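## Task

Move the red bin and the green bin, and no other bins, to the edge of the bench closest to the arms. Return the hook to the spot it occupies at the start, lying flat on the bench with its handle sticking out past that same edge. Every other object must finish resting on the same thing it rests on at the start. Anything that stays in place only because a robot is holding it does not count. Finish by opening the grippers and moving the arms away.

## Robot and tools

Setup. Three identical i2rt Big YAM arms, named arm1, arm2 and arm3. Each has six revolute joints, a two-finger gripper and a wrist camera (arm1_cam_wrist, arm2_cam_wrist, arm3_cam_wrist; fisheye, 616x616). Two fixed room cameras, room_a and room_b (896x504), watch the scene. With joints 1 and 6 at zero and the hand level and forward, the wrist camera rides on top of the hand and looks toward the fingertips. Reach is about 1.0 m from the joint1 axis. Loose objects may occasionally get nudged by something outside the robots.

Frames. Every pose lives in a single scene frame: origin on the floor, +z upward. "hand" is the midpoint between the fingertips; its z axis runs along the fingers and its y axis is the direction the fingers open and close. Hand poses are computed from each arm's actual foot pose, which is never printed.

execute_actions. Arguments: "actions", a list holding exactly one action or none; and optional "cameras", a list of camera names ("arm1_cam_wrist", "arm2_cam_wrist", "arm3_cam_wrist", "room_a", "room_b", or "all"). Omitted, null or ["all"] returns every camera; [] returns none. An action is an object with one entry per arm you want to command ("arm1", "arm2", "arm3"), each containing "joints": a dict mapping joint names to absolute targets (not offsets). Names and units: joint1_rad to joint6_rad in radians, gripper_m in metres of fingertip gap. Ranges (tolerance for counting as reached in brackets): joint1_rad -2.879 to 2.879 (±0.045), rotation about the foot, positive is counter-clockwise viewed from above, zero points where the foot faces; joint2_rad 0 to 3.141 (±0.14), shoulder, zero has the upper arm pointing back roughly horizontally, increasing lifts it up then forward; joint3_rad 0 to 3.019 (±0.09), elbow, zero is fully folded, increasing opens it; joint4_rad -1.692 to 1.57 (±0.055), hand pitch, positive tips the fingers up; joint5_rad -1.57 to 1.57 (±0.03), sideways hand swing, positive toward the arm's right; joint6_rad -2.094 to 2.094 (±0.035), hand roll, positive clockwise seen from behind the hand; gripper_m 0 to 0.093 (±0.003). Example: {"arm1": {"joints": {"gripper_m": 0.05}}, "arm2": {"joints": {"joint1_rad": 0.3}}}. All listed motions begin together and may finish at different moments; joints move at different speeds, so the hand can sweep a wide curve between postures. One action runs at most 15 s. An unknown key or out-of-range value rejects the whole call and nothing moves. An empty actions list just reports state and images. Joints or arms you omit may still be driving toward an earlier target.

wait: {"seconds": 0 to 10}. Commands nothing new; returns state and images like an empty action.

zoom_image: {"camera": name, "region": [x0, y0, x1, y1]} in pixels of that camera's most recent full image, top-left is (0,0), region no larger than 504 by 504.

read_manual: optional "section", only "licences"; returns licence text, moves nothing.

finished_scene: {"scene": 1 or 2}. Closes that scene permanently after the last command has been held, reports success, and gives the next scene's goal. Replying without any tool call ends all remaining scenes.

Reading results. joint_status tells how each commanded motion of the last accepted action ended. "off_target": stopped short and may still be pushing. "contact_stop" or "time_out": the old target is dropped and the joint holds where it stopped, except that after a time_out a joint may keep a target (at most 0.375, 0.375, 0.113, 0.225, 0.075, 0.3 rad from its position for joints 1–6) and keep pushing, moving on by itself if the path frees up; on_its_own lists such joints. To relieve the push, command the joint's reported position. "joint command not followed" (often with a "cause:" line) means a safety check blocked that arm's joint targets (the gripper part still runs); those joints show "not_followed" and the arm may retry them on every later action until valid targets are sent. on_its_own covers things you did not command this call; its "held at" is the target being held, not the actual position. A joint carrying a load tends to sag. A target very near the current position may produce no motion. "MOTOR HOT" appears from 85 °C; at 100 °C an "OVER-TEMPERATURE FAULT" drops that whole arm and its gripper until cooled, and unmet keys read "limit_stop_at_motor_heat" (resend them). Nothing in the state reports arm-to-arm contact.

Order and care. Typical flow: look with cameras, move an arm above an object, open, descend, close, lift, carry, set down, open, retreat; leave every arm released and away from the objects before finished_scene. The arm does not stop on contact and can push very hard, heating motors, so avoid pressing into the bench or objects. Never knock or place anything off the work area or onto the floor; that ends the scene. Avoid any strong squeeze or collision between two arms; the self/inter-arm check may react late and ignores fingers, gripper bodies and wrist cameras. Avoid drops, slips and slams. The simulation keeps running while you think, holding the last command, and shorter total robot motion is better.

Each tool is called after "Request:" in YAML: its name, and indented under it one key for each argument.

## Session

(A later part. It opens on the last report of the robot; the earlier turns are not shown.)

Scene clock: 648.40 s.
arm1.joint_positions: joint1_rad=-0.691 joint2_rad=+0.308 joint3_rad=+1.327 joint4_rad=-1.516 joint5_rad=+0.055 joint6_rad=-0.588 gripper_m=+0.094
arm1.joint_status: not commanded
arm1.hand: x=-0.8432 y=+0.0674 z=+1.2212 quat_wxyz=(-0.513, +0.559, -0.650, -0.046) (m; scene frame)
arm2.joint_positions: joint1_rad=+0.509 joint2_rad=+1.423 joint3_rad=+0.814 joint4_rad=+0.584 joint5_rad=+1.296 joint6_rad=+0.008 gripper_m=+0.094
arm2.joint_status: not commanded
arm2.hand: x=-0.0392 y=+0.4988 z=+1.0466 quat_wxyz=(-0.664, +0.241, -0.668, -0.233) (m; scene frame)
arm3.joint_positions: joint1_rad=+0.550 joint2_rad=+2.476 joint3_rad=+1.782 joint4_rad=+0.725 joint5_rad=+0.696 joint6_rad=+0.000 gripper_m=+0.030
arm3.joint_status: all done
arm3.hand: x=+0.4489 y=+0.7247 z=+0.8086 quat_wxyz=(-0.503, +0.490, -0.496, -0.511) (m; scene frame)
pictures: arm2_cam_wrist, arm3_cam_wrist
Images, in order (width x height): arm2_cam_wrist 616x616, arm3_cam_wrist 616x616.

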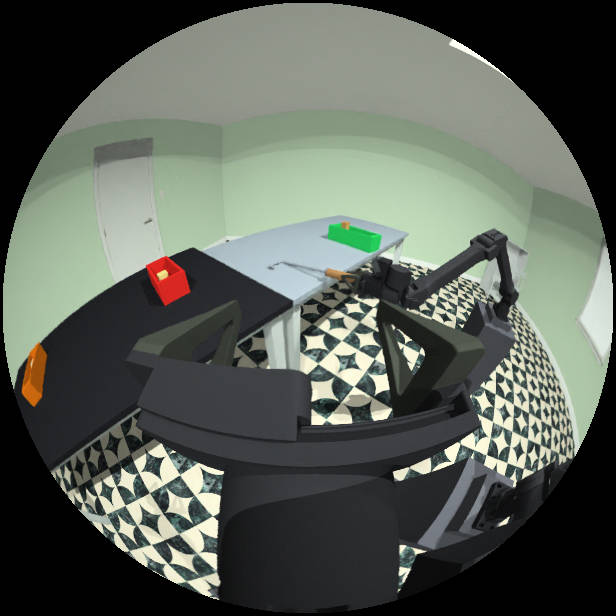

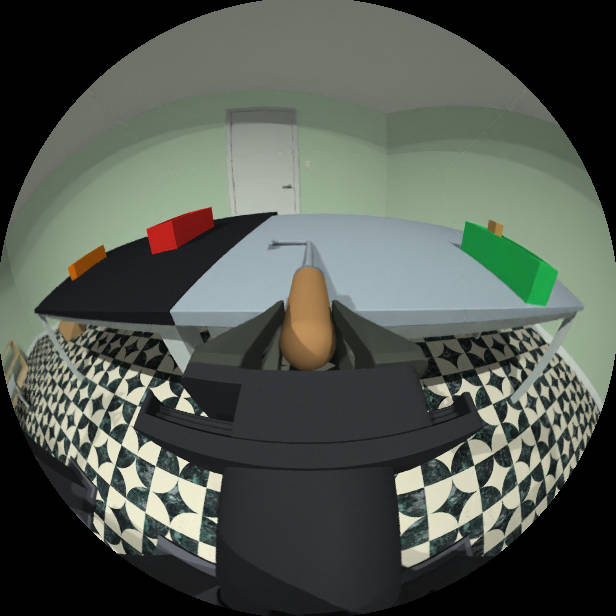

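Request:
execute_actions:
  actions:
    - {"arm3": {"joints": {"joint2_rad": 2.505}}, "arm2": {"joints": {"joint1_rad": 0.2, "joint5_rad": 0.9}}}
  cameras: ["arm2_cam_wrist", "arm3_cam_wrist"]

Scene clock: 653.80 s.
arm1.joint_positions: joint1_rad=-0.691 joint2_rad=+0.308 joint3_rad=+1.327 joint4_rad=-1.516 joint5_rad=+0.055 joint6_rad=-0.588 gripper_m=+0.094
arm1.joint_status: not commanded
arm1.hand: x=-0.8432 y=+0.0674 z=+1.2212 quat_wxyz=(-0.513, +0.559, -0.650, -0.046) (m; scene frame)
arm2.joint_positions: joint1_rad=+0.192 joint2_rad=+1.423 joint3_rad=+0.814 joint4_rad=+0.585 joint5_rad=+0.904 joint6_rad=+0.008 gripper_m=+0.094
arm2.joint_status: all done
arm2.hand: x=+0.0808 y=+0.5413 z=+1.0448 quat_wxyz=(-0.652, +0.266, -0.662, -0.258) (m; scene frame)
arm3.joint_positions: joint1_rad=+0.550 joint2_rad=+2.479 joint3_rad=+1.782 joint4_rad=+0.725 joint5_rad=+0.696 joint6_rad=+0.000 gripper_m=+0.030
arm3.joint_status: all done
arm3.hand: x=+0.4490 y=+0.7246 z=+0.8060 quat_wxyz=(-0.503, +0.491, -0.496, -0.510) (m; scene frame)
pictures: arm2_cam_wrist, arm3_cam_wrist
Images, in order (width x height): arm2_cam_wrist 616x616, arm3_cam_wrist 616x616.

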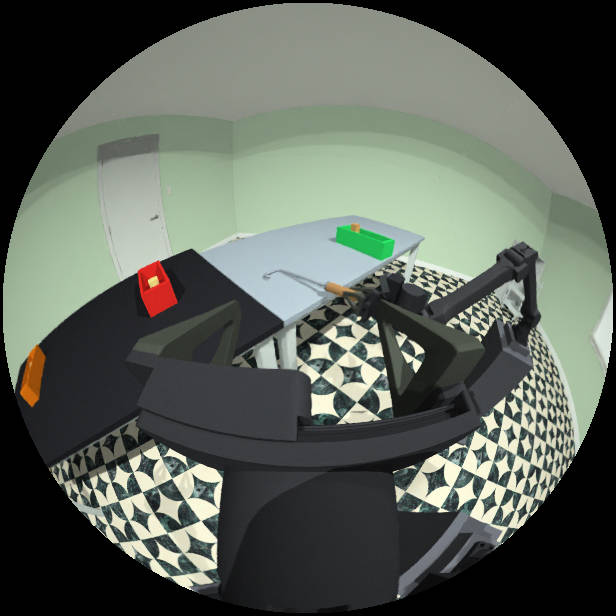

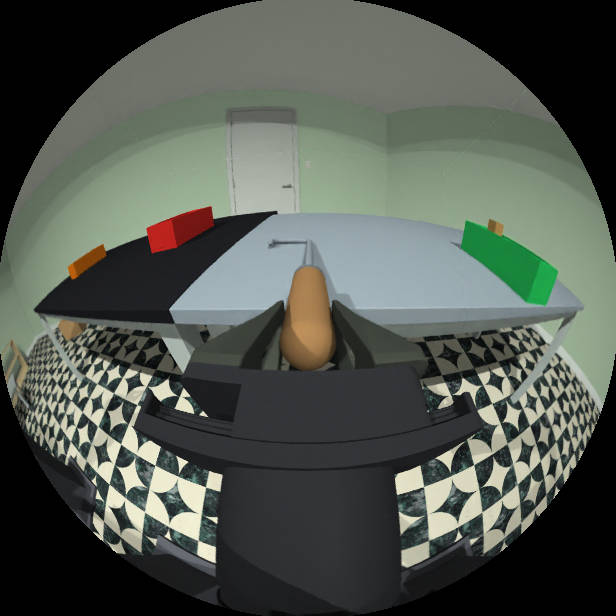

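Request:
execute_actions:
  actions:
    - {"arm3": {"joints": {"joint2_rad": 2.528}}}
  cameras: ["arm2_cam_wrist", "arm3_cam_wrist"]

Scene clock: 658.47 s.
arm1.joint_positions: joint1_rad=-0.691 joint2_rad=+0.308 joint3_rad=+1.327 joint4_rad=-1.516 joint5_rad=+0.055 joint6_rad=-0.588 gripper_m=+0.094
arm1.joint_status: not commanded
arm1.hand: x=-0.8432 y=+0.0674 z=+1.2212 quat_wxyz=(-0.513, +0.559, -0.650, -0.046) (m; scene frame)
arm2.joint_positions: joint1_rad=+0.192 joint2_rad=+1.423 joint3_rad=+0.814 joint4_rad=+0.585 joint5_rad=+0.904 joint6_rad=+0.008 gripper_m=+0.094
arm2.joint_status: not commanded
arm2.hand: x=+0.0808 y=+0.5413 z=+1.0448 quat_wxyz=(-0.652, +0.266, -0.662, -0.258) (m; scene frame)
arm3.joint_positions: joint1_rad=+0.550 joint2_rad=+2.498 joint3_rad=+1.784 joint4_rad=+0.732 joint5_rad=+0.696 joint6_rad=+0.000 gripper_m=+0.030
arm3.joint_status: all done
arm3.hand: x=+0.4496 y=+0.7241 z=+0.7923 quat_wxyz=(-0.503, +0.495, -0.496, -0.506) (m; scene frame)
pictures: arm2_cam_wrist, arm3_cam_wrist
Images, in order (width x height): arm2_cam_wrist 616x616, arm3_cam_wrist 616x616.

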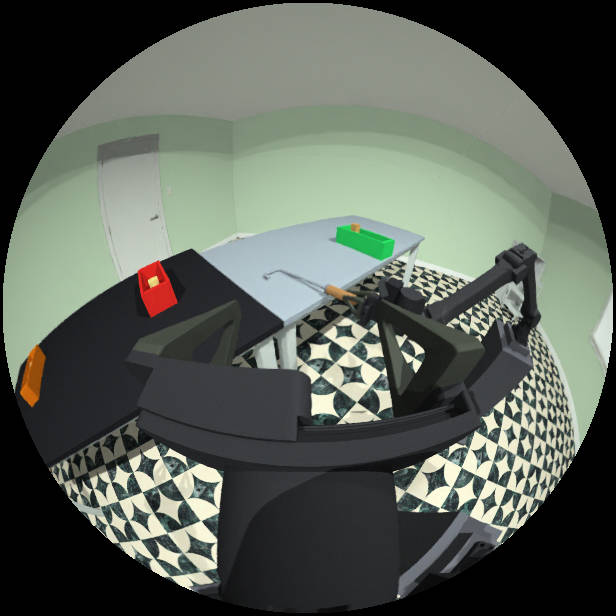

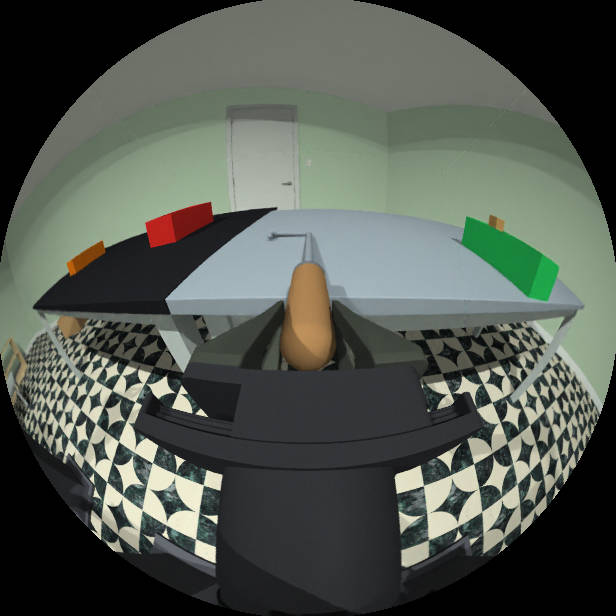

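Request:
execute_actions:
  actions:
    - {"arm3": {"joints": {"joint2_rad": 2.5, "gripper_m": 0.093}}}
  cameras: ["arm2_cam_wrist", "arm3_cam_wrist"]

Scene clock: 664.10 s.
arm1.joint_positions: joint1_rad=-0.691 joint2_rad=+0.308 joint3_rad=+1.327 joint4_rad=-1.516 joint5_rad=+0.055 joint6_rad=-0.588 gripper_m=+0.094
arm1.joint_status: not commanded
arm1.hand: x=-0.8432 y=+0.0674 z=+1.2212 quat_wxyz=(-0.513, +0.559, -0.650, -0.046) (m; scene frame)
arm2.joint_positions: joint1_rad=+0.192 joint2_rad=+1.423 joint3_rad=+0.814 joint4_rad=+0.585 joint5_rad=+0.904 joint6_rad=+0.008 gripper_m=+0.094
arm2.joint_status: not commanded
arm2.hand: x=+0.0808 y=+0.5413 z=+1.0448 quat_wxyz=(-0.652, +0.266, -0.662, -0.258) (m; scene frame)
arm3.joint_positions: joint1_rad=+0.550 joint2_rad=+2.498 joint3_rad=+1.784 joint4_rad=+0.732 joint5_rad=+0.696 joint6_rad=+0.000 gripper_m=+0.093
arm3.joint_status: all done
arm3.hand: x=+0.4496 y=+0.7241 z=+0.7923 quat_wxyz=(-0.503, +0.495, -0.496, -0.507) (m; scene frame)
pictures: arm2_cam_wrist, arm3_cam_wrist
Images, in order (width x height): arm2_cam_wrist 616x616, arm3_cam_wrist 616x616.

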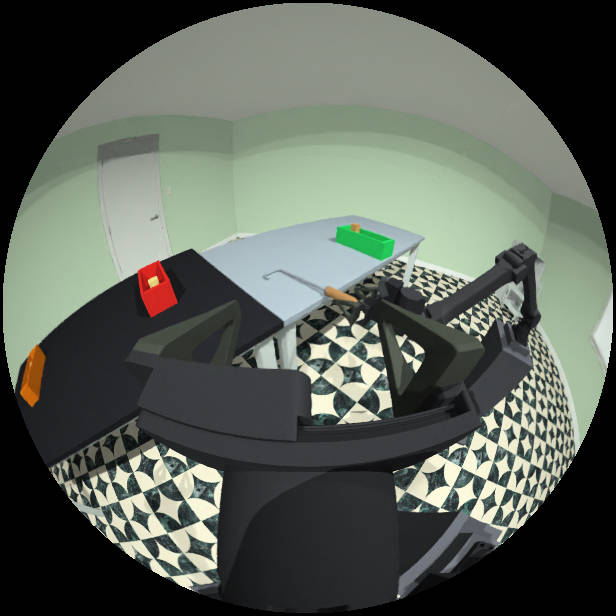

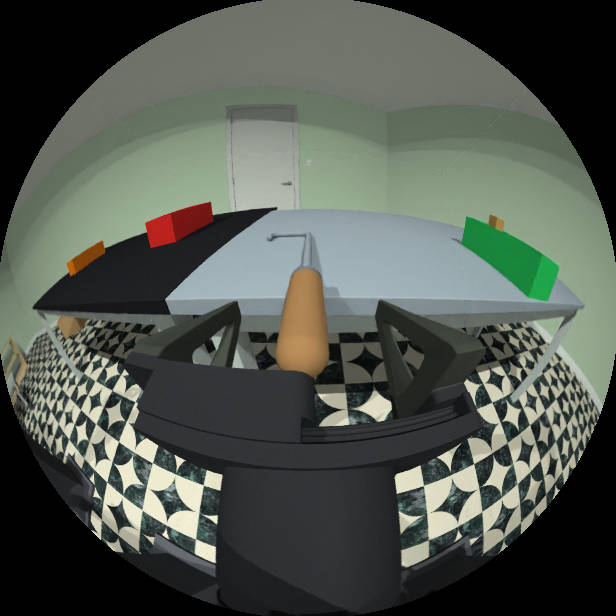

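Request:
execute_actions:
  actions:
    - {"arm3": {"joints": {"joint2_rad": 1.8}}, "arm2": {"joints": {"joint1_rad": -0.1, "joint5_rad": -0.3}}}
  cameras: ["arm2_cam_wrist", "room_b"]

Scene clock: 682.83 s.
arm1.joint_positions: joint1_rad=-0.691 joint2_rad=+0.308 joint3_rad=+1.327 joint4_rad=-1.516 joint5_rad=+0.055 joint6_rad=-0.588 gripper_m=+0.094
arm1.joint_status: not commanded
arm1.hand: x=-0.8432 y=+0.0674 z=+1.2212 quat_wxyz=(-0.513, +0.559, -0.650, -0.046) (m; scene frame)
arm2.joint_positions: joint1_rad=-0.105 joint2_rad=+1.423 joint3_rad=+0.814 joint4_rad=+0.585 joint5_rad=-0.296 joint6_rad=+0.008 gripper_m=+0.094
arm2.joint_status: all done
arm2.hand: x=+0.0645 y=+0.5870 z=+1.0436 quat_wxyz=(-0.467, +0.523, -0.486, -0.522) (m; scene frame)
arm3.joint_positions: joint1_rad=+0.550 joint2_rad=+1.802 joint3_rad=+1.820 joint4_rad=+0.743 joint5_rad=+0.696 joint6_rad=+0.000 gripper_m=+0.093
arm3.joint_status: all done
arm3.hand: x=+0.5448 y=+0.6032 z=+1.3681 quat_wxyz=(-0.489, +0.205, -0.437, -0.727) (m; scene frame)
pictures: arm2_cam_wrist, room_b
Images, in order (width x height): arm2_cam_wrist 616x616, room_b 896x504.

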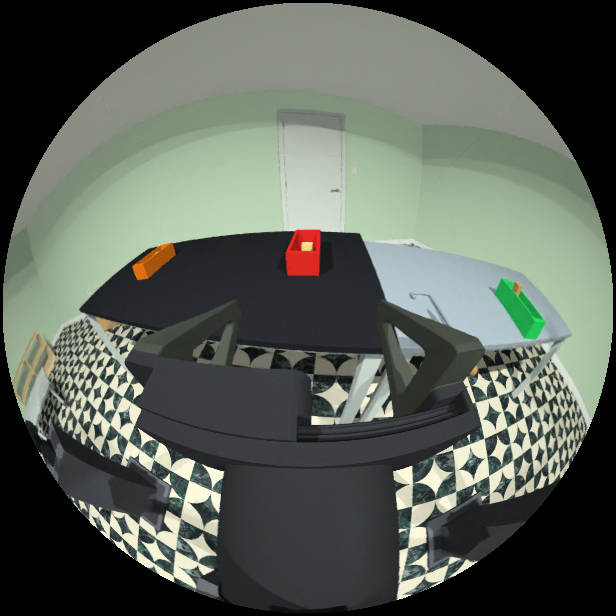

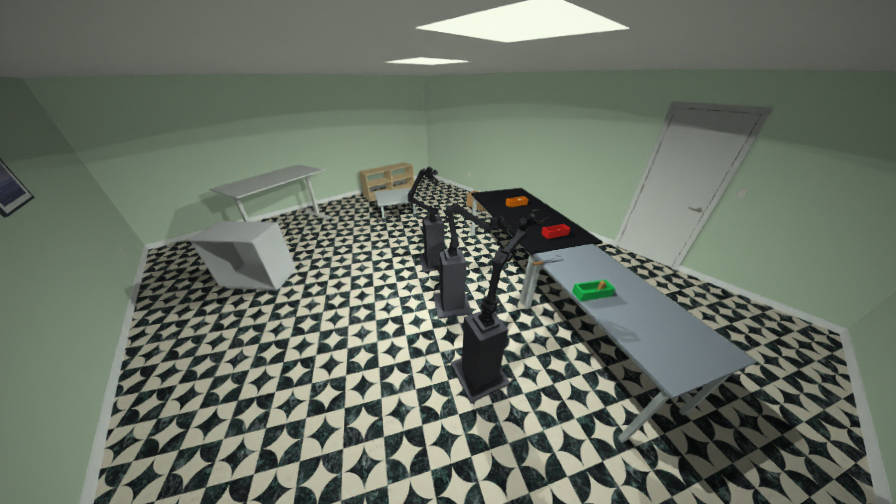

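Request:
zoom_image:
  camera: "arm2_cam_wrist"
  region: [220, 200, 480, 380]

Region (220, 200, 480, 380) of arm2_cam_wrist's 616x616 image, scaled by 1.938, with more detail than that image has; it fills the top 349 rows of this view, and the rest is white.

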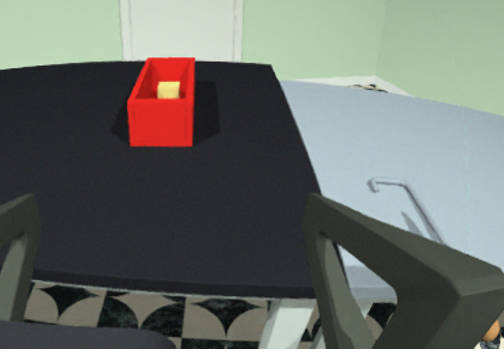

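Request:
execute_actions:
  actions:
    - {"arm3": {"joints": {"joint1_rad": 0.1, "joint2_rad": 1.42, "joint3_rad": 0.85, "joint4_rad": 0.58, "joint5_rad": -0.2}}, "arm2": {"joints": {"joint1_rad": -0.588, "joint2_rad": 2.29, "joint3_rad": 1.75, "joint4_rad": 0.8, "joint5_rad": -0.686, "joint6_rad": 0.0, "gripper_m": 0.093}}}
  cameras: ["arm2_cam_wrist", "arm3_cam_wrist"]

Scene clock: 714.27 s.
arm1.joint_positions: joint1_rad=-0.691 joint2_rad=+0.308 joint3_rad=+1.327 joint4_rad=-1.516 joint5_rad=+0.055 joint6_rad=-0.588 gripper_m=+0.094
arm1.joint_status: not commanded
arm1.hand: x=-0.8432 y=+0.0674 z=+1.2212 quat_wxyz=(-0.513, +0.559, -0.650, -0.046) (m; scene frame)
arm2.joint_positions: joint1_rad=-0.584 joint2_rad=+2.297 joint3_rad=+1.710 joint4_rad=+0.785 joint5_rad=-0.682 joint6_rad=+0.008 gripper_m=+0.093
arm2.joint_status: all done
arm2.hand: x=+0.4440 y=+0.7283 z=+0.9493 quat_wxyz=(-0.565, +0.486, -0.431, -0.509) (m; scene frame)
arm3.joint_positions: joint1_rad=+0.102 joint2_rad=+1.424 joint3_rad=+0.835 joint4_rad=+0.576 joint5_rad=-0.197 joint6_rad=+0.002 gripper_m=+0.093
arm3.joint_status: all done
arm3.hand: x=+0.7373 y=+0.5601 z=+1.0368 quat_wxyz=(-0.376, +0.602, -0.378, -0.594) (m; scene frame)
pictures: arm2_cam_wrist, arm3_cam_wrist
Images, in order (width x height): arm2_cam_wrist 616x616, arm3_cam_wrist 616x616.

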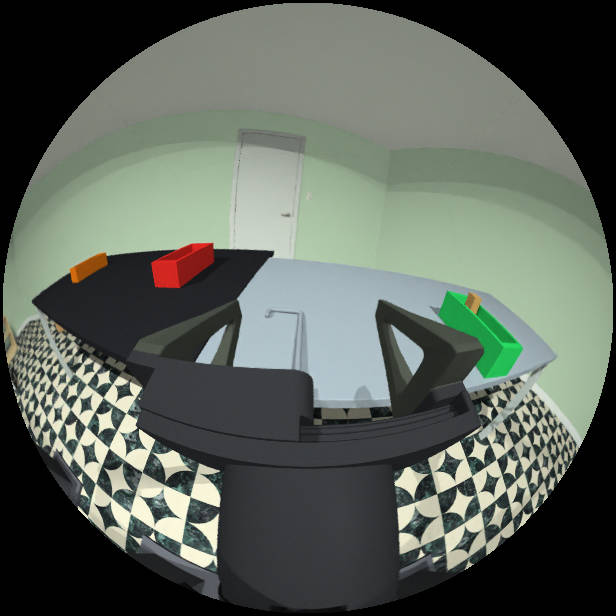

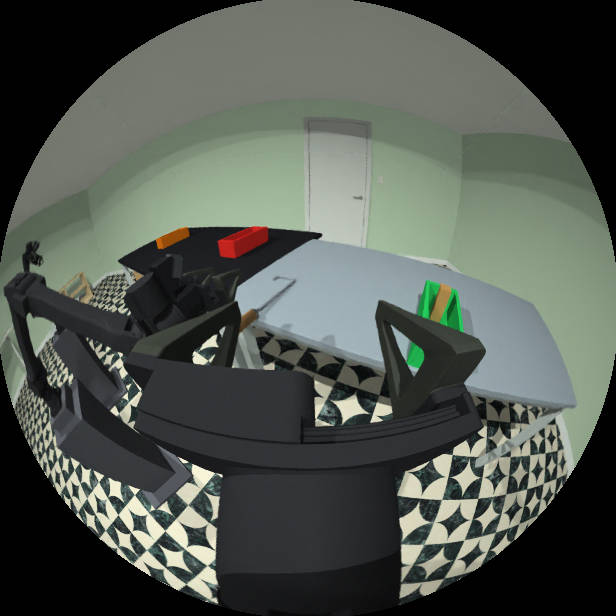

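Request:
execute_actions:
  actions:
    - {"arm3": {"joints": {"joint5_rad": -0.6}}, "arm2": {"joints": {"joint2_rad": 2.42}}}
  cameras: ["arm2_cam_wrist", "arm3_cam_wrist"]

Scene clock: 719.53 s.
arm1.joint_positions: joint1_rad=-0.691 joint2_rad=+0.308 joint3_rad=+1.327 joint4_rad=-1.516 joint5_rad=+0.055 joint6_rad=-0.588 gripper_m=+0.094
arm1.joint_status: not commanded
arm1.hand: x=-0.8432 y=+0.0674 z=+1.2212 quat_wxyz=(-0.513, +0.559, -0.650, -0.046) (m; scene frame)
arm2.joint_positions: joint1_rad=-0.584 joint2_rad=+2.426 joint3_rad=+1.722 joint4_rad=+0.789 joint5_rad=-0.682 joint6_rad=+0.008 gripper_m=+0.093
arm2.joint_status: all done
arm2.hand: x=+0.4464 y=+0.7322 z=+0.8492 quat_wxyz=(-0.527, +0.492, -0.472, -0.507) (m; scene frame)
arm3.joint_positions: joint1_rad=+0.102 joint2_rad=+1.424 joint3_rad=+0.835 joint4_rad=+0.576 joint5_rad=-0.597 joint6_rad=+0.002 gripper_m=+0.093
arm3.joint_status: all done
arm3.hand: x=+0.6828 y=+0.5190 z=+1.0366 quat_wxyz=(-0.249, +0.665, -0.252, -0.657) (m; scene frame)
pictures: arm2_cam_wrist, arm3_cam_wrist
Images, in order (width x height): arm2_cam_wrist 616x616, arm3_cam_wrist 616x616.

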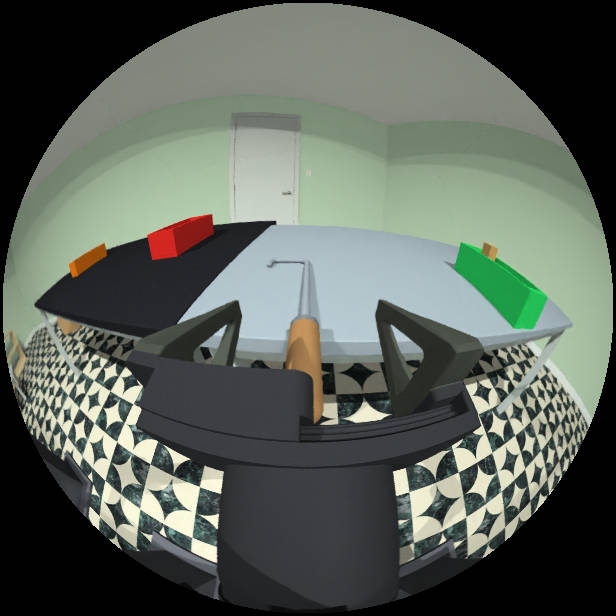

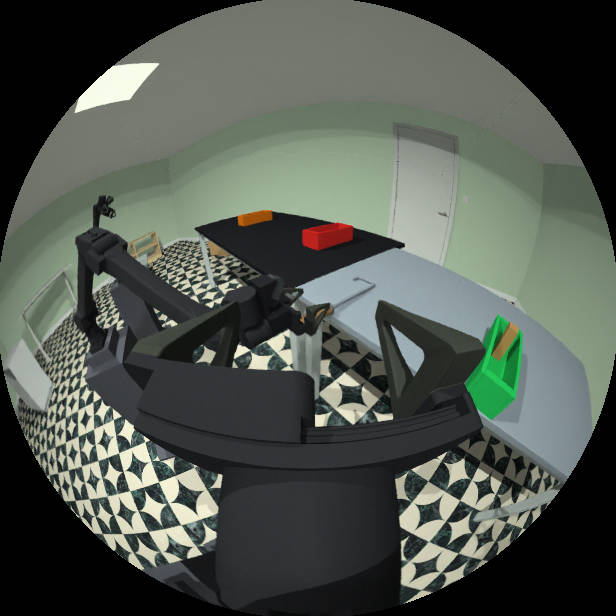

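Request:
execute_actions:
  actions:
    - {"arm2": {"joints": {"joint2_rad": 2.475, "joint3_rad": 1.70}}}
  cameras: ["arm2_cam_wrist", "arm3_cam_wrist"]

Scene clock: 744.17 s.
arm1.joint_positions: joint1_rad=-0.691 joint2_rad=+0.308 joint3_rad=+1.327 joint4_rad=-1.516 joint5_rad=+0.055 joint6_rad=-0.588 gripper_m=+0.094
arm1.joint_status: not commanded
arm1.hand: x=-0.8432 y=+0.0674 z=+1.2212 quat_wxyz=(-0.513, +0.559, -0.650, -0.046) (m; scene frame)
arm2.joint_positions: joint1_rad=-0.584 joint2_rad=+2.459 joint3_rad=+1.699 joint4_rad=+0.789 joint5_rad=-0.682 joint6_rad=+0.008 gripper_m=+0.093
arm2.joint_status: all done
arm2.hand: x=+0.4415 y=+0.7266 z=+0.8109 quat_wxyz=(-0.508, +0.495, -0.492, -0.505) (m; scene frame)
arm3.joint_positions: joint1_rad=+0.102 joint2_rad=+1.424 joint3_rad=+0.835 joint4_rad=+0.576 joint5_rad=-0.597 joint6_rad=+0.002 gripper_m=+0.093
arm3.joint_status: not commanded
arm3.hand: x=+0.6828 y=+0.5190 z=+1.0366 quat_wxyz=(-0.249, +0.665, -0.252, -0.657) (m; scene frame)
pictures: arm2_cam_wrist, arm3_cam_wrist
Images, in order (width x height): arm2_cam_wrist 616x616, arm3_cam_wrist 616x616.

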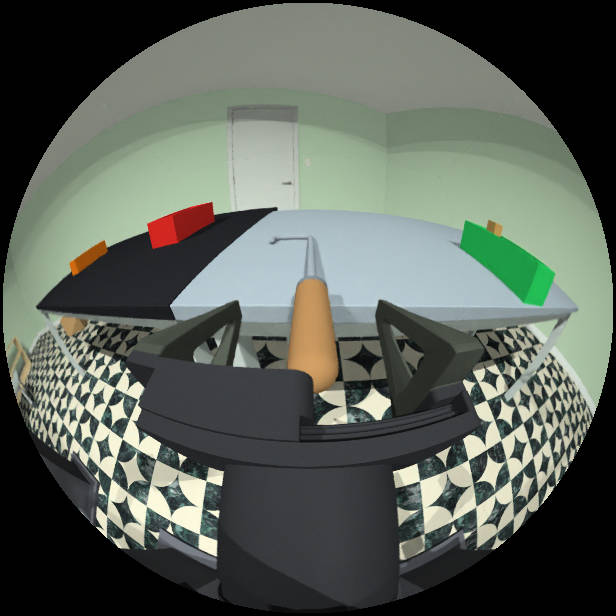

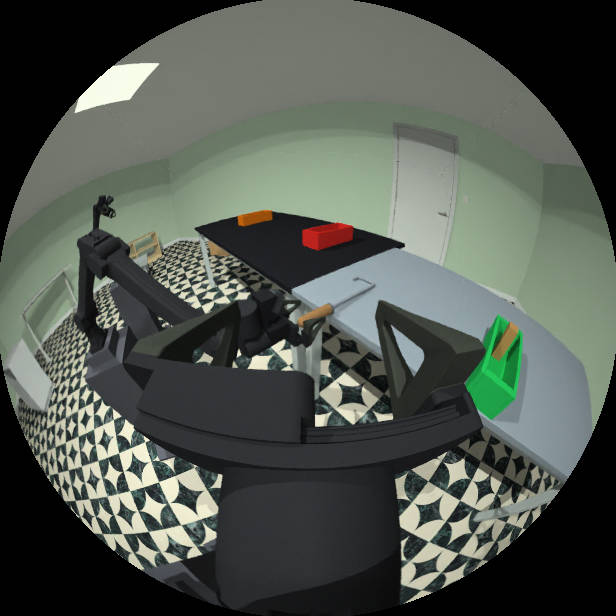

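Request:
execute_actions:
  actions:
    - {"arm2": {"joints": {"joint2_rad": 2.497}}}
  cameras: ["arm2_cam_wrist", "arm3_cam_wrist"]

Scene clock: 748.93 s.
arm1.joint_positions: joint1_rad=-0.691 joint2_rad=+0.308 joint3_rad=+1.327 joint4_rad=-1.516 joint5_rad=+0.055 joint6_rad=-0.588 gripper_m=+0.094
arm1.joint_status: not commanded
arm1.hand: x=-0.8432 y=+0.0674 z=+1.2212 quat_wxyz=(-0.513, +0.559, -0.650, -0.046) (m; scene frame)
arm2.joint_positions: joint1_rad=-0.584 joint2_rad=+2.474 joint3_rad=+1.699 joint4_rad=+0.789 joint5_rad=-0.682 joint6_rad=+0.008 gripper_m=+0.093
arm2.joint_status: all done
arm2.hand: x=+0.4407 y=+0.7257 z=+0.7987 quat_wxyz=(-0.503, +0.495, -0.498, -0.504) (m; scene frame)
arm3.joint_positions: joint1_rad=+0.102 joint2_rad=+1.424 joint3_rad=+0.835 joint4_rad=+0.576 joint5_rad=-0.597 joint6_rad=+0.002 gripper_m=+0.093
arm3.joint_status: not commanded
arm3.hand: x=+0.6828 y=+0.5190 z=+1.0366 quat_wxyz=(-0.249, +0.665, -0.252, -0.657) (m; scene frame)
pictures: arm2_cam_wrist, arm3_cam_wrist
Images, in order (width x height): arm2_cam_wrist 616x616, arm3_cam_wrist 616x616.

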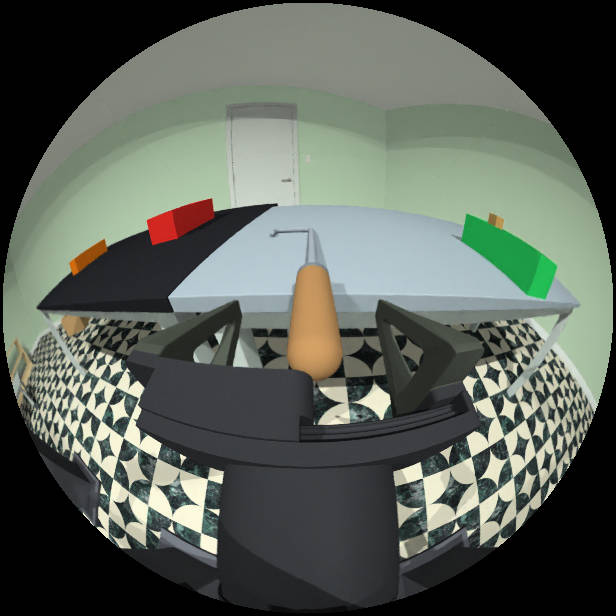

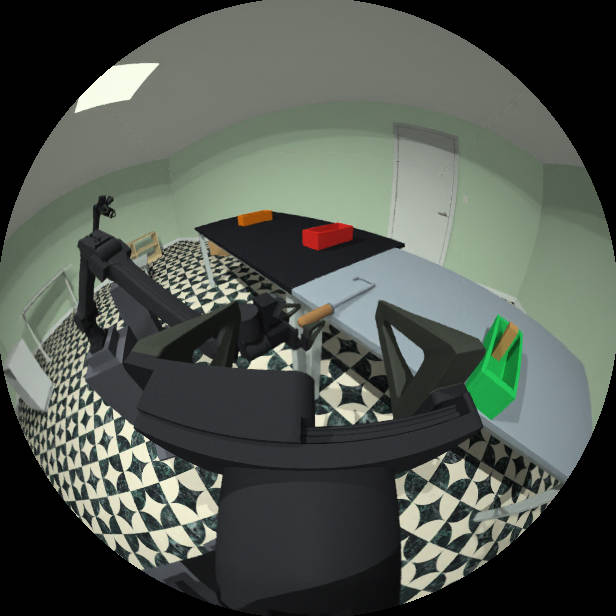

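Request:
execute_actions:
  actions:
    - {"arm2": {"joints": {"joint2_rad": 2.474, "gripper_m": 0.0}}}
  cameras: ["arm2_cam_wrist"]

Request:
execute_actions:
  actions:
    - {"arm2": {"joints": {"joint2_rad": 2.385, "joint6_rad": -1.1}}}
  cameras: ["arm2_cam_wrist", "arm3_cam_wrist"]

Scene clock: 770.30 s.
arm1.joint_positions: joint1_rad=-0.691 joint2_rad=+0.308 joint3_rad=+1.327 joint4_rad=-1.516 joint5_rad=+0.055 joint6_rad=-0.588 gripper_m=+0.094
arm1.joint_status: not commanded
arm1.hand: x=-0.8432 y=+0.0674 z=+1.2212 quat_wxyz=(-0.513, +0.559, -0.650, -0.046) (m; scene frame)
arm2.joint_positions: joint1_rad=-0.584 joint2_rad=+2.474 joint3_rad=+1.699 joint4_rad=+0.789 joint5_rad=-0.683 joint6_rad=+0.007 gripper_m=+0.029
arm2.joint_status: gripper_m off_target (ended at +0.029, target +0.000); the others done
arm2.hand: x=+0.4409 y=+0.7256 z=+0.7987 quat_wxyz=(-0.503, +0.495, -0.497, -0.504) (m; scene frame)
arm3.joint_positions: joint1_rad=+0.102 joint2_rad=+1.424 joint3_rad=+0.835 joint4_rad=+0.576 joint5_rad=-0.597 joint6_rad=+0.002 gripper_m=+0.093
arm3.joint_status: not commanded
arm3.hand: x=+0.6828 y=+0.5190 z=+1.0366 quat_wxyz=(-0.249, +0.665, -0.252, -0.657) (m; scene frame)
pictures: arm2_cam_wrist
Images, in order (width x height): arm2_cam_wrist 616x616.

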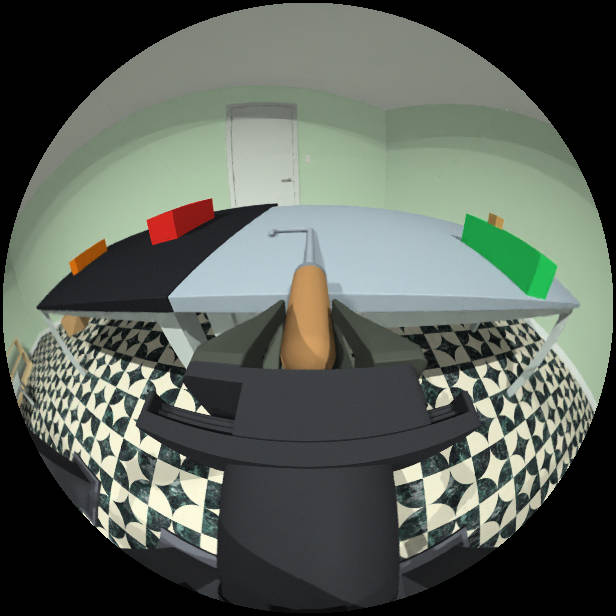

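Scene clock: 772.23 s.
arm1.joint_positions: joint1_rad=-0.691 joint2_rad=+0.308 joint3_rad=+1.327 joint4_rad=-1.516 joint5_rad=+0.055 joint6_rad=-0.588 gripper_m=+0.094
arm1.joint_status: not commanded
arm1.hand: x=-0.8432 y=+0.0674 z=+1.2212 quat_wxyz=(-0.513, +0.559, -0.650, -0.046) (m; scene frame)
arm2.joint_positions: joint1_rad=-0.584 joint2_rad=+2.418 joint3_rad=+1.688 joint4_rad=+0.789 joint5_rad=-0.689 joint6_rad=-1.075 gripper_m=+0.029
arm2.joint_status: all done
arm2.hand: x=+0.4406 y=+0.7261 z=+0.8394 quat_wxyz=(-0.704, +0.672, -0.156, -0.168) (m; scene frame)
arm3.joint_positions: joint1_rad=+0.102 joint2_rad=+1.424 joint3_rad=+0.835 joint4_rad=+0.576 joint5_rad=-0.597 joint6_rad=+0.002 gripper_m=+0.093
arm3.joint_status: not commanded
arm3.hand: x=+0.6828 y=+0.5190 z=+1.0366 quat_wxyz=(-0.249, +0.665, -0.252, -0.657) (m; scene frame)
pictures: arm2_cam_wrist, arm3_cam_wrist
Images, in order (width x height): arm2_cam_wrist 616x616, arm3_cam_wrist 616x616.

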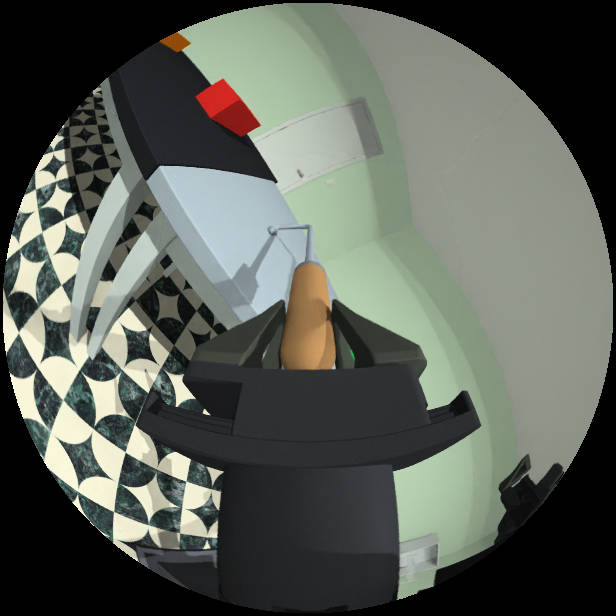

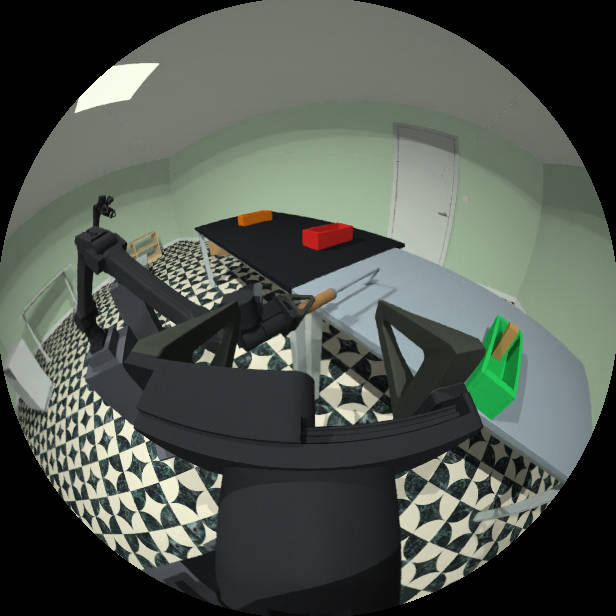

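Request:
execute_actions:
  actions:
    - {"arm2": {"joints": {"joint1_rad": 0.093, "joint2_rad": 2.17, "joint3_rad": 1.655, "joint5_rad": 0.0, "joint6_rad": -1.62}}}
  cameras: ["arm2_cam_wrist", "arm3_cam_wrist", "room_a"]

Scene clock: 811.30 s.
arm1.joint_positions: joint1_rad=-0.691 joint2_rad=+0.308 joint3_rad=+1.327 joint4_rad=-1.516 joint5_rad=+0.055 joint6_rad=-0.588 gripper_m=+0.094
arm1.joint_status: not commanded
arm1.hand: x=-0.8432 y=+0.0674 z=+1.2212 quat_wxyz=(-0.513, +0.559, -0.650, -0.046) (m; scene frame)
arm2.joint_positions: joint1_rad=+0.099 joint2_rad=+2.204 joint3_rad=+1.624 joint4_rad=+0.770 joint5_rad=+0.001 joint6_rad=-1.583 gripper_m=+0.029
arm2.joint_status: joint6_rad time_out (moved -0.508 of -0.545); the others done
arm2.on_its_own: joint6_rad reads -1.583 and still pushes toward -1.620 since a time_out
arm2.hand: x=-0.0046 y=+0.8661 z=+0.9864 quat_wxyz=(-0.772, +0.636, +0.002, +0.004) (m; scene frame)
arm3.joint_positions: joint1_rad=+0.102 joint2_rad=+1.424 joint3_rad=+0.835 joint4_rad=+0.576 joint5_rad=-0.597 joint6_rad=+0.002 gripper_m=+0.093
arm3.joint_status: not commanded
arm3.hand: x=+0.6828 y=+0.5190 z=+1.0366 quat_wxyz=(-0.249, +0.665, -0.252, -0.657) (m; scene frame)
pictures: arm2_cam_wrist, arm3_cam_wrist, room_a
Images, in order (width x height): arm2_cam_wrist 616x616, arm3_cam_wrist 616x616, room_a 896x504.

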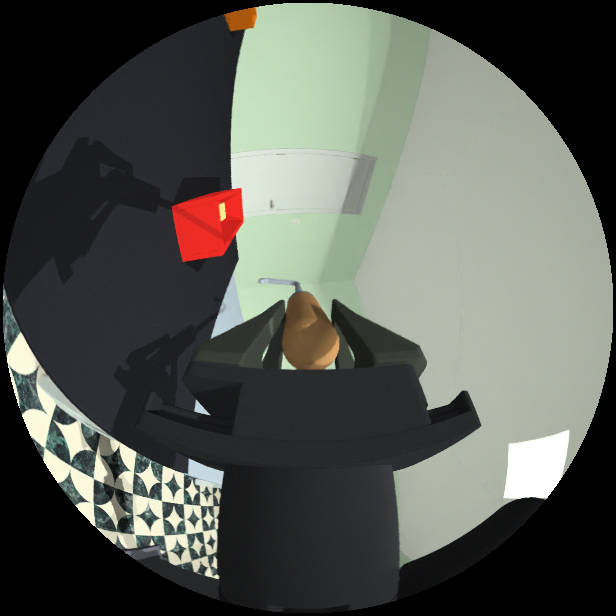

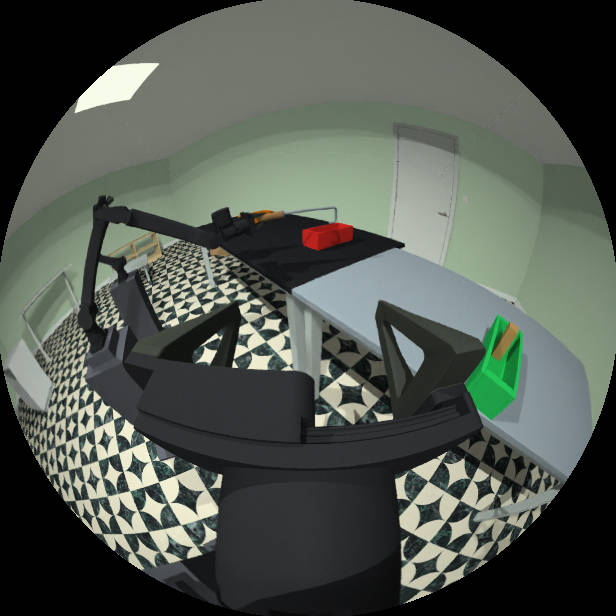

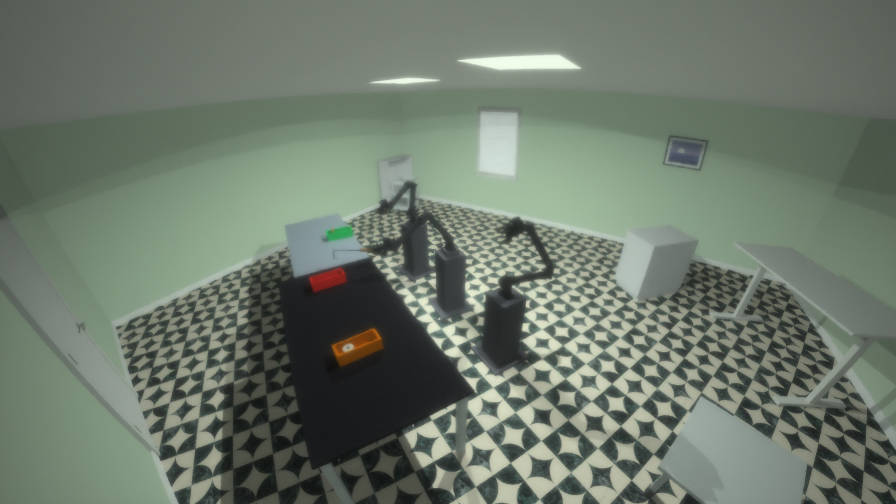

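Request:
execute_actions:
  actions:
    - {"arm2": {"joints": {"joint1_rad": 0.037, "joint2_rad": 2.21, "joint3_rad": 1.745, "joint5_rad": -0.40}}, "arm3": {"joints": {"joint1_rad": 0.225, "joint2_rad": 2.32, "joint3_rad": 1.84, "joint4_rad": 0.55, "joint5_rad": -0.7}}}
  cameras: ["arm2_cam_wrist", "arm3_cam_wrist"]

Scene clock: 865.17 s.
arm1.joint_positions: joint1_rad=-0.691 joint2_rad=+0.308 joint3_rad=+1.327 joint4_rad=-1.516 joint5_rad=+0.055 joint6_rad=-0.588 gripper_m=+0.094
arm1.joint_status: not commanded
arm1.hand: x=-0.8432 y=+0.0674 z=+1.2212 quat_wxyz=(-0.513, +0.559, -0.650, -0.046) (m; scene frame)
arm2.joint_positions: joint1_rad=+0.038 joint2_rad=+2.233 joint3_rad=+1.659 joint4_rad=+0.770 joint5_rad=-0.401 joint6_rad=-1.583 gripper_m=+0.029
arm2.joint_status: all done
arm2.on_its_own: joint6_rad reads -1.583 and still pushes toward -1.620 since a time_out
arm2.hand: x=-0.0192 y=+0.8637 z=+0.9799 quat_wxyz=(-0.763, +0.624, +0.137, -0.099) (m; scene frame)
arm3.joint_positions: joint1_rad=+0.231 joint2_rad=+2.317 joint3_rad=+1.797 joint4_rad=+0.553 joint5_rad=-0.700 joint6_rad=+0.002 gripper_m=+0.093
arm3.joint_status: all done
arm3.hand: x=+0.4944 y=+0.7569 z=+0.9154 quat_wxyz=(-0.183, +0.681, -0.161, -0.691) (m; scene frame)
pictures: arm2_cam_wrist, arm3_cam_wrist
Images, in order (width x height): arm2_cam_wrist 616x616, arm3_cam_wrist 616x616.

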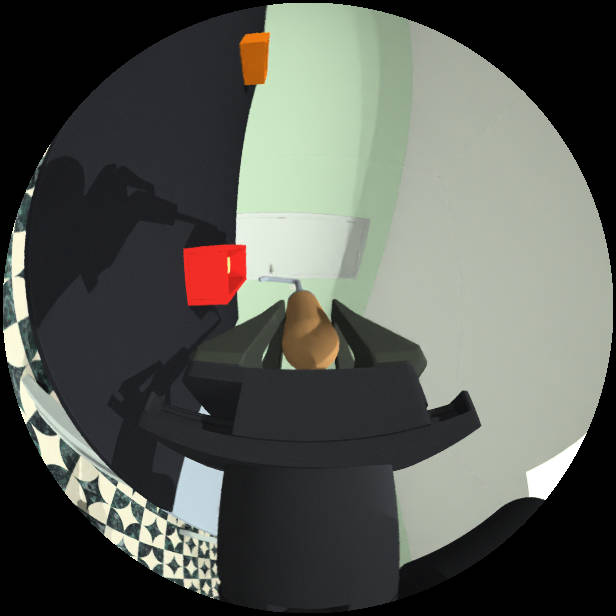

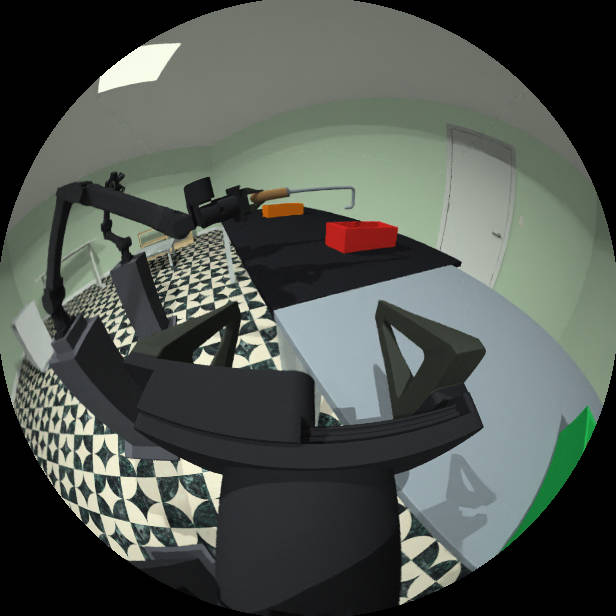

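Request:
zoom_image:
  camera: "arm3_cam_wrist"
  region: [180, 150, 440, 300]

Request:
zoom_image:
  camera: "arm2_cam_wrist"
  region: [160, 200, 380, 380]

Region (180, 150, 440, 300) of arm3_cam_wrist's 616x616 image, scaled by 1.938, with more detail than that image has; it fills the top 291 rows of this view, and the rest is white.

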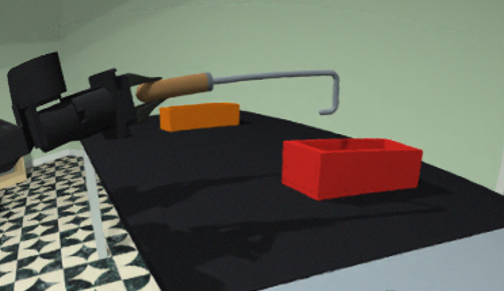

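Region (160, 200, 380, 380) of arm2_cam_wrist's 616x616 image, scaled by 2.291, with more detail than that image has; it fills the top 412 rows of this view, and the rest is white.

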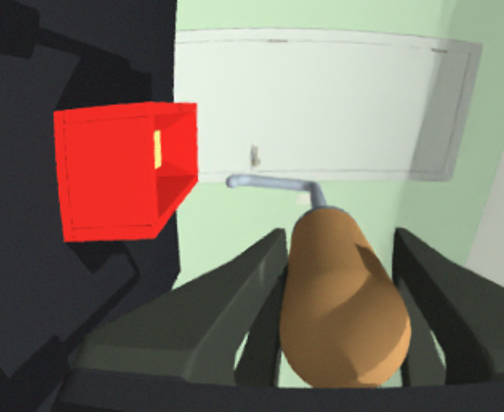

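Request:
execute_actions:
  actions:
    - {"arm2": {"joints": {"joint2_rad": 2.30}}}
  cameras: ["arm2_cam_wrist", "arm3_cam_wrist"]

Request:
zoom_image:
  camera: "arm3_cam_wrist"
  region: [180, 150, 440, 300]

Scene clock: 885.03 s.
arm1.joint_positions: joint1_rad=-0.691 joint2_rad=+0.308 joint3_rad=+1.327 joint4_rad=-1.516 joint5_rad=+0.055 joint6_rad=-0.588 gripper_m=+0.094
arm1.joint_status: not commanded
arm1.hand: x=-0.8432 y=+0.0674 z=+1.2212 quat_wxyz=(-0.513, +0.559, -0.650, -0.046) (m; scene frame)
arm2.joint_positions: joint1_rad=+0.038 joint2_rad=+2.346 joint3_rad=+1.680 joint4_rad=+0.769 joint5_rad=-0.401 joint6_rad=-1.587 gripper_m=+0.029
arm2.joint_status: all done
arm2.hand: x=-0.0190 y=+0.8740 z=+0.8956 quat_wxyz=(-0.734, +0.658, +0.131, -0.106) (m; scene frame)
arm3.joint_positions: joint1_rad=+0.231 joint2_rad=+2.317 joint3_rad=+1.797 joint4_rad=+0.553 joint5_rad=-0.700 joint6_rad=+0.002 gripper_m=+0.093
arm3.joint_status: not commanded
arm3.hand: x=+0.4944 y=+0.7569 z=+0.9154 quat_wxyz=(-0.183, +0.681, -0.161, -0.691) (m; scene frame)
pictures: arm2_cam_wrist, arm3_cam_wrist
Images, in order (width x height): arm2_cam_wrist 616x616, arm3_cam_wrist 616x616.

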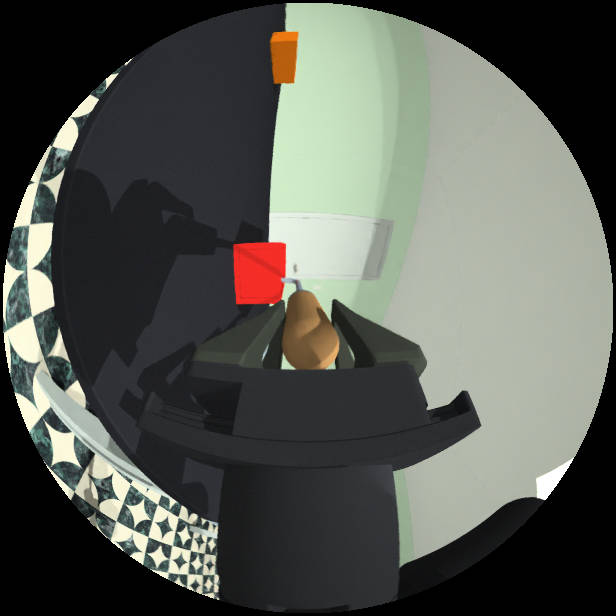

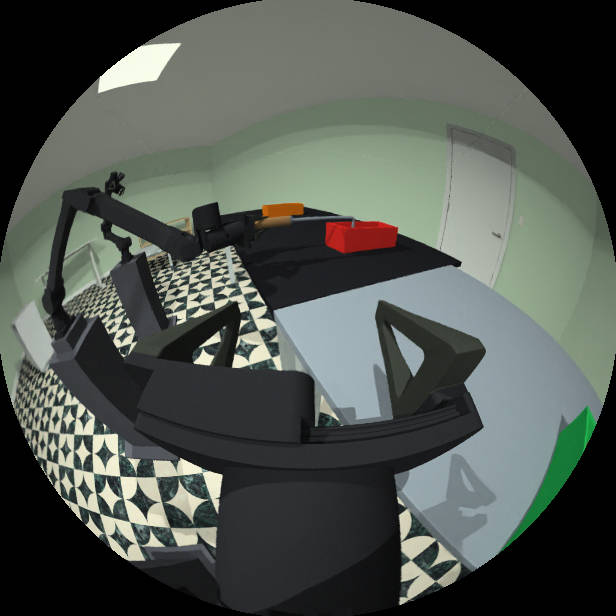

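Region (180, 150, 440, 300) of arm3_cam_wrist's 616x616 image, scaled by 1.938, with more detail than that image has; it fills the top 291 rows of this view, and the rest is white.

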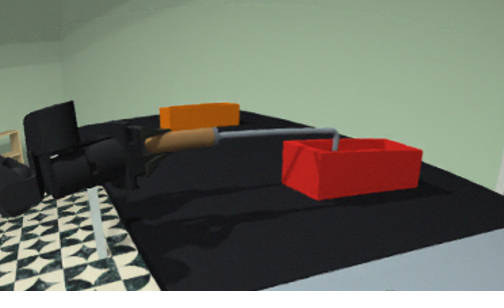

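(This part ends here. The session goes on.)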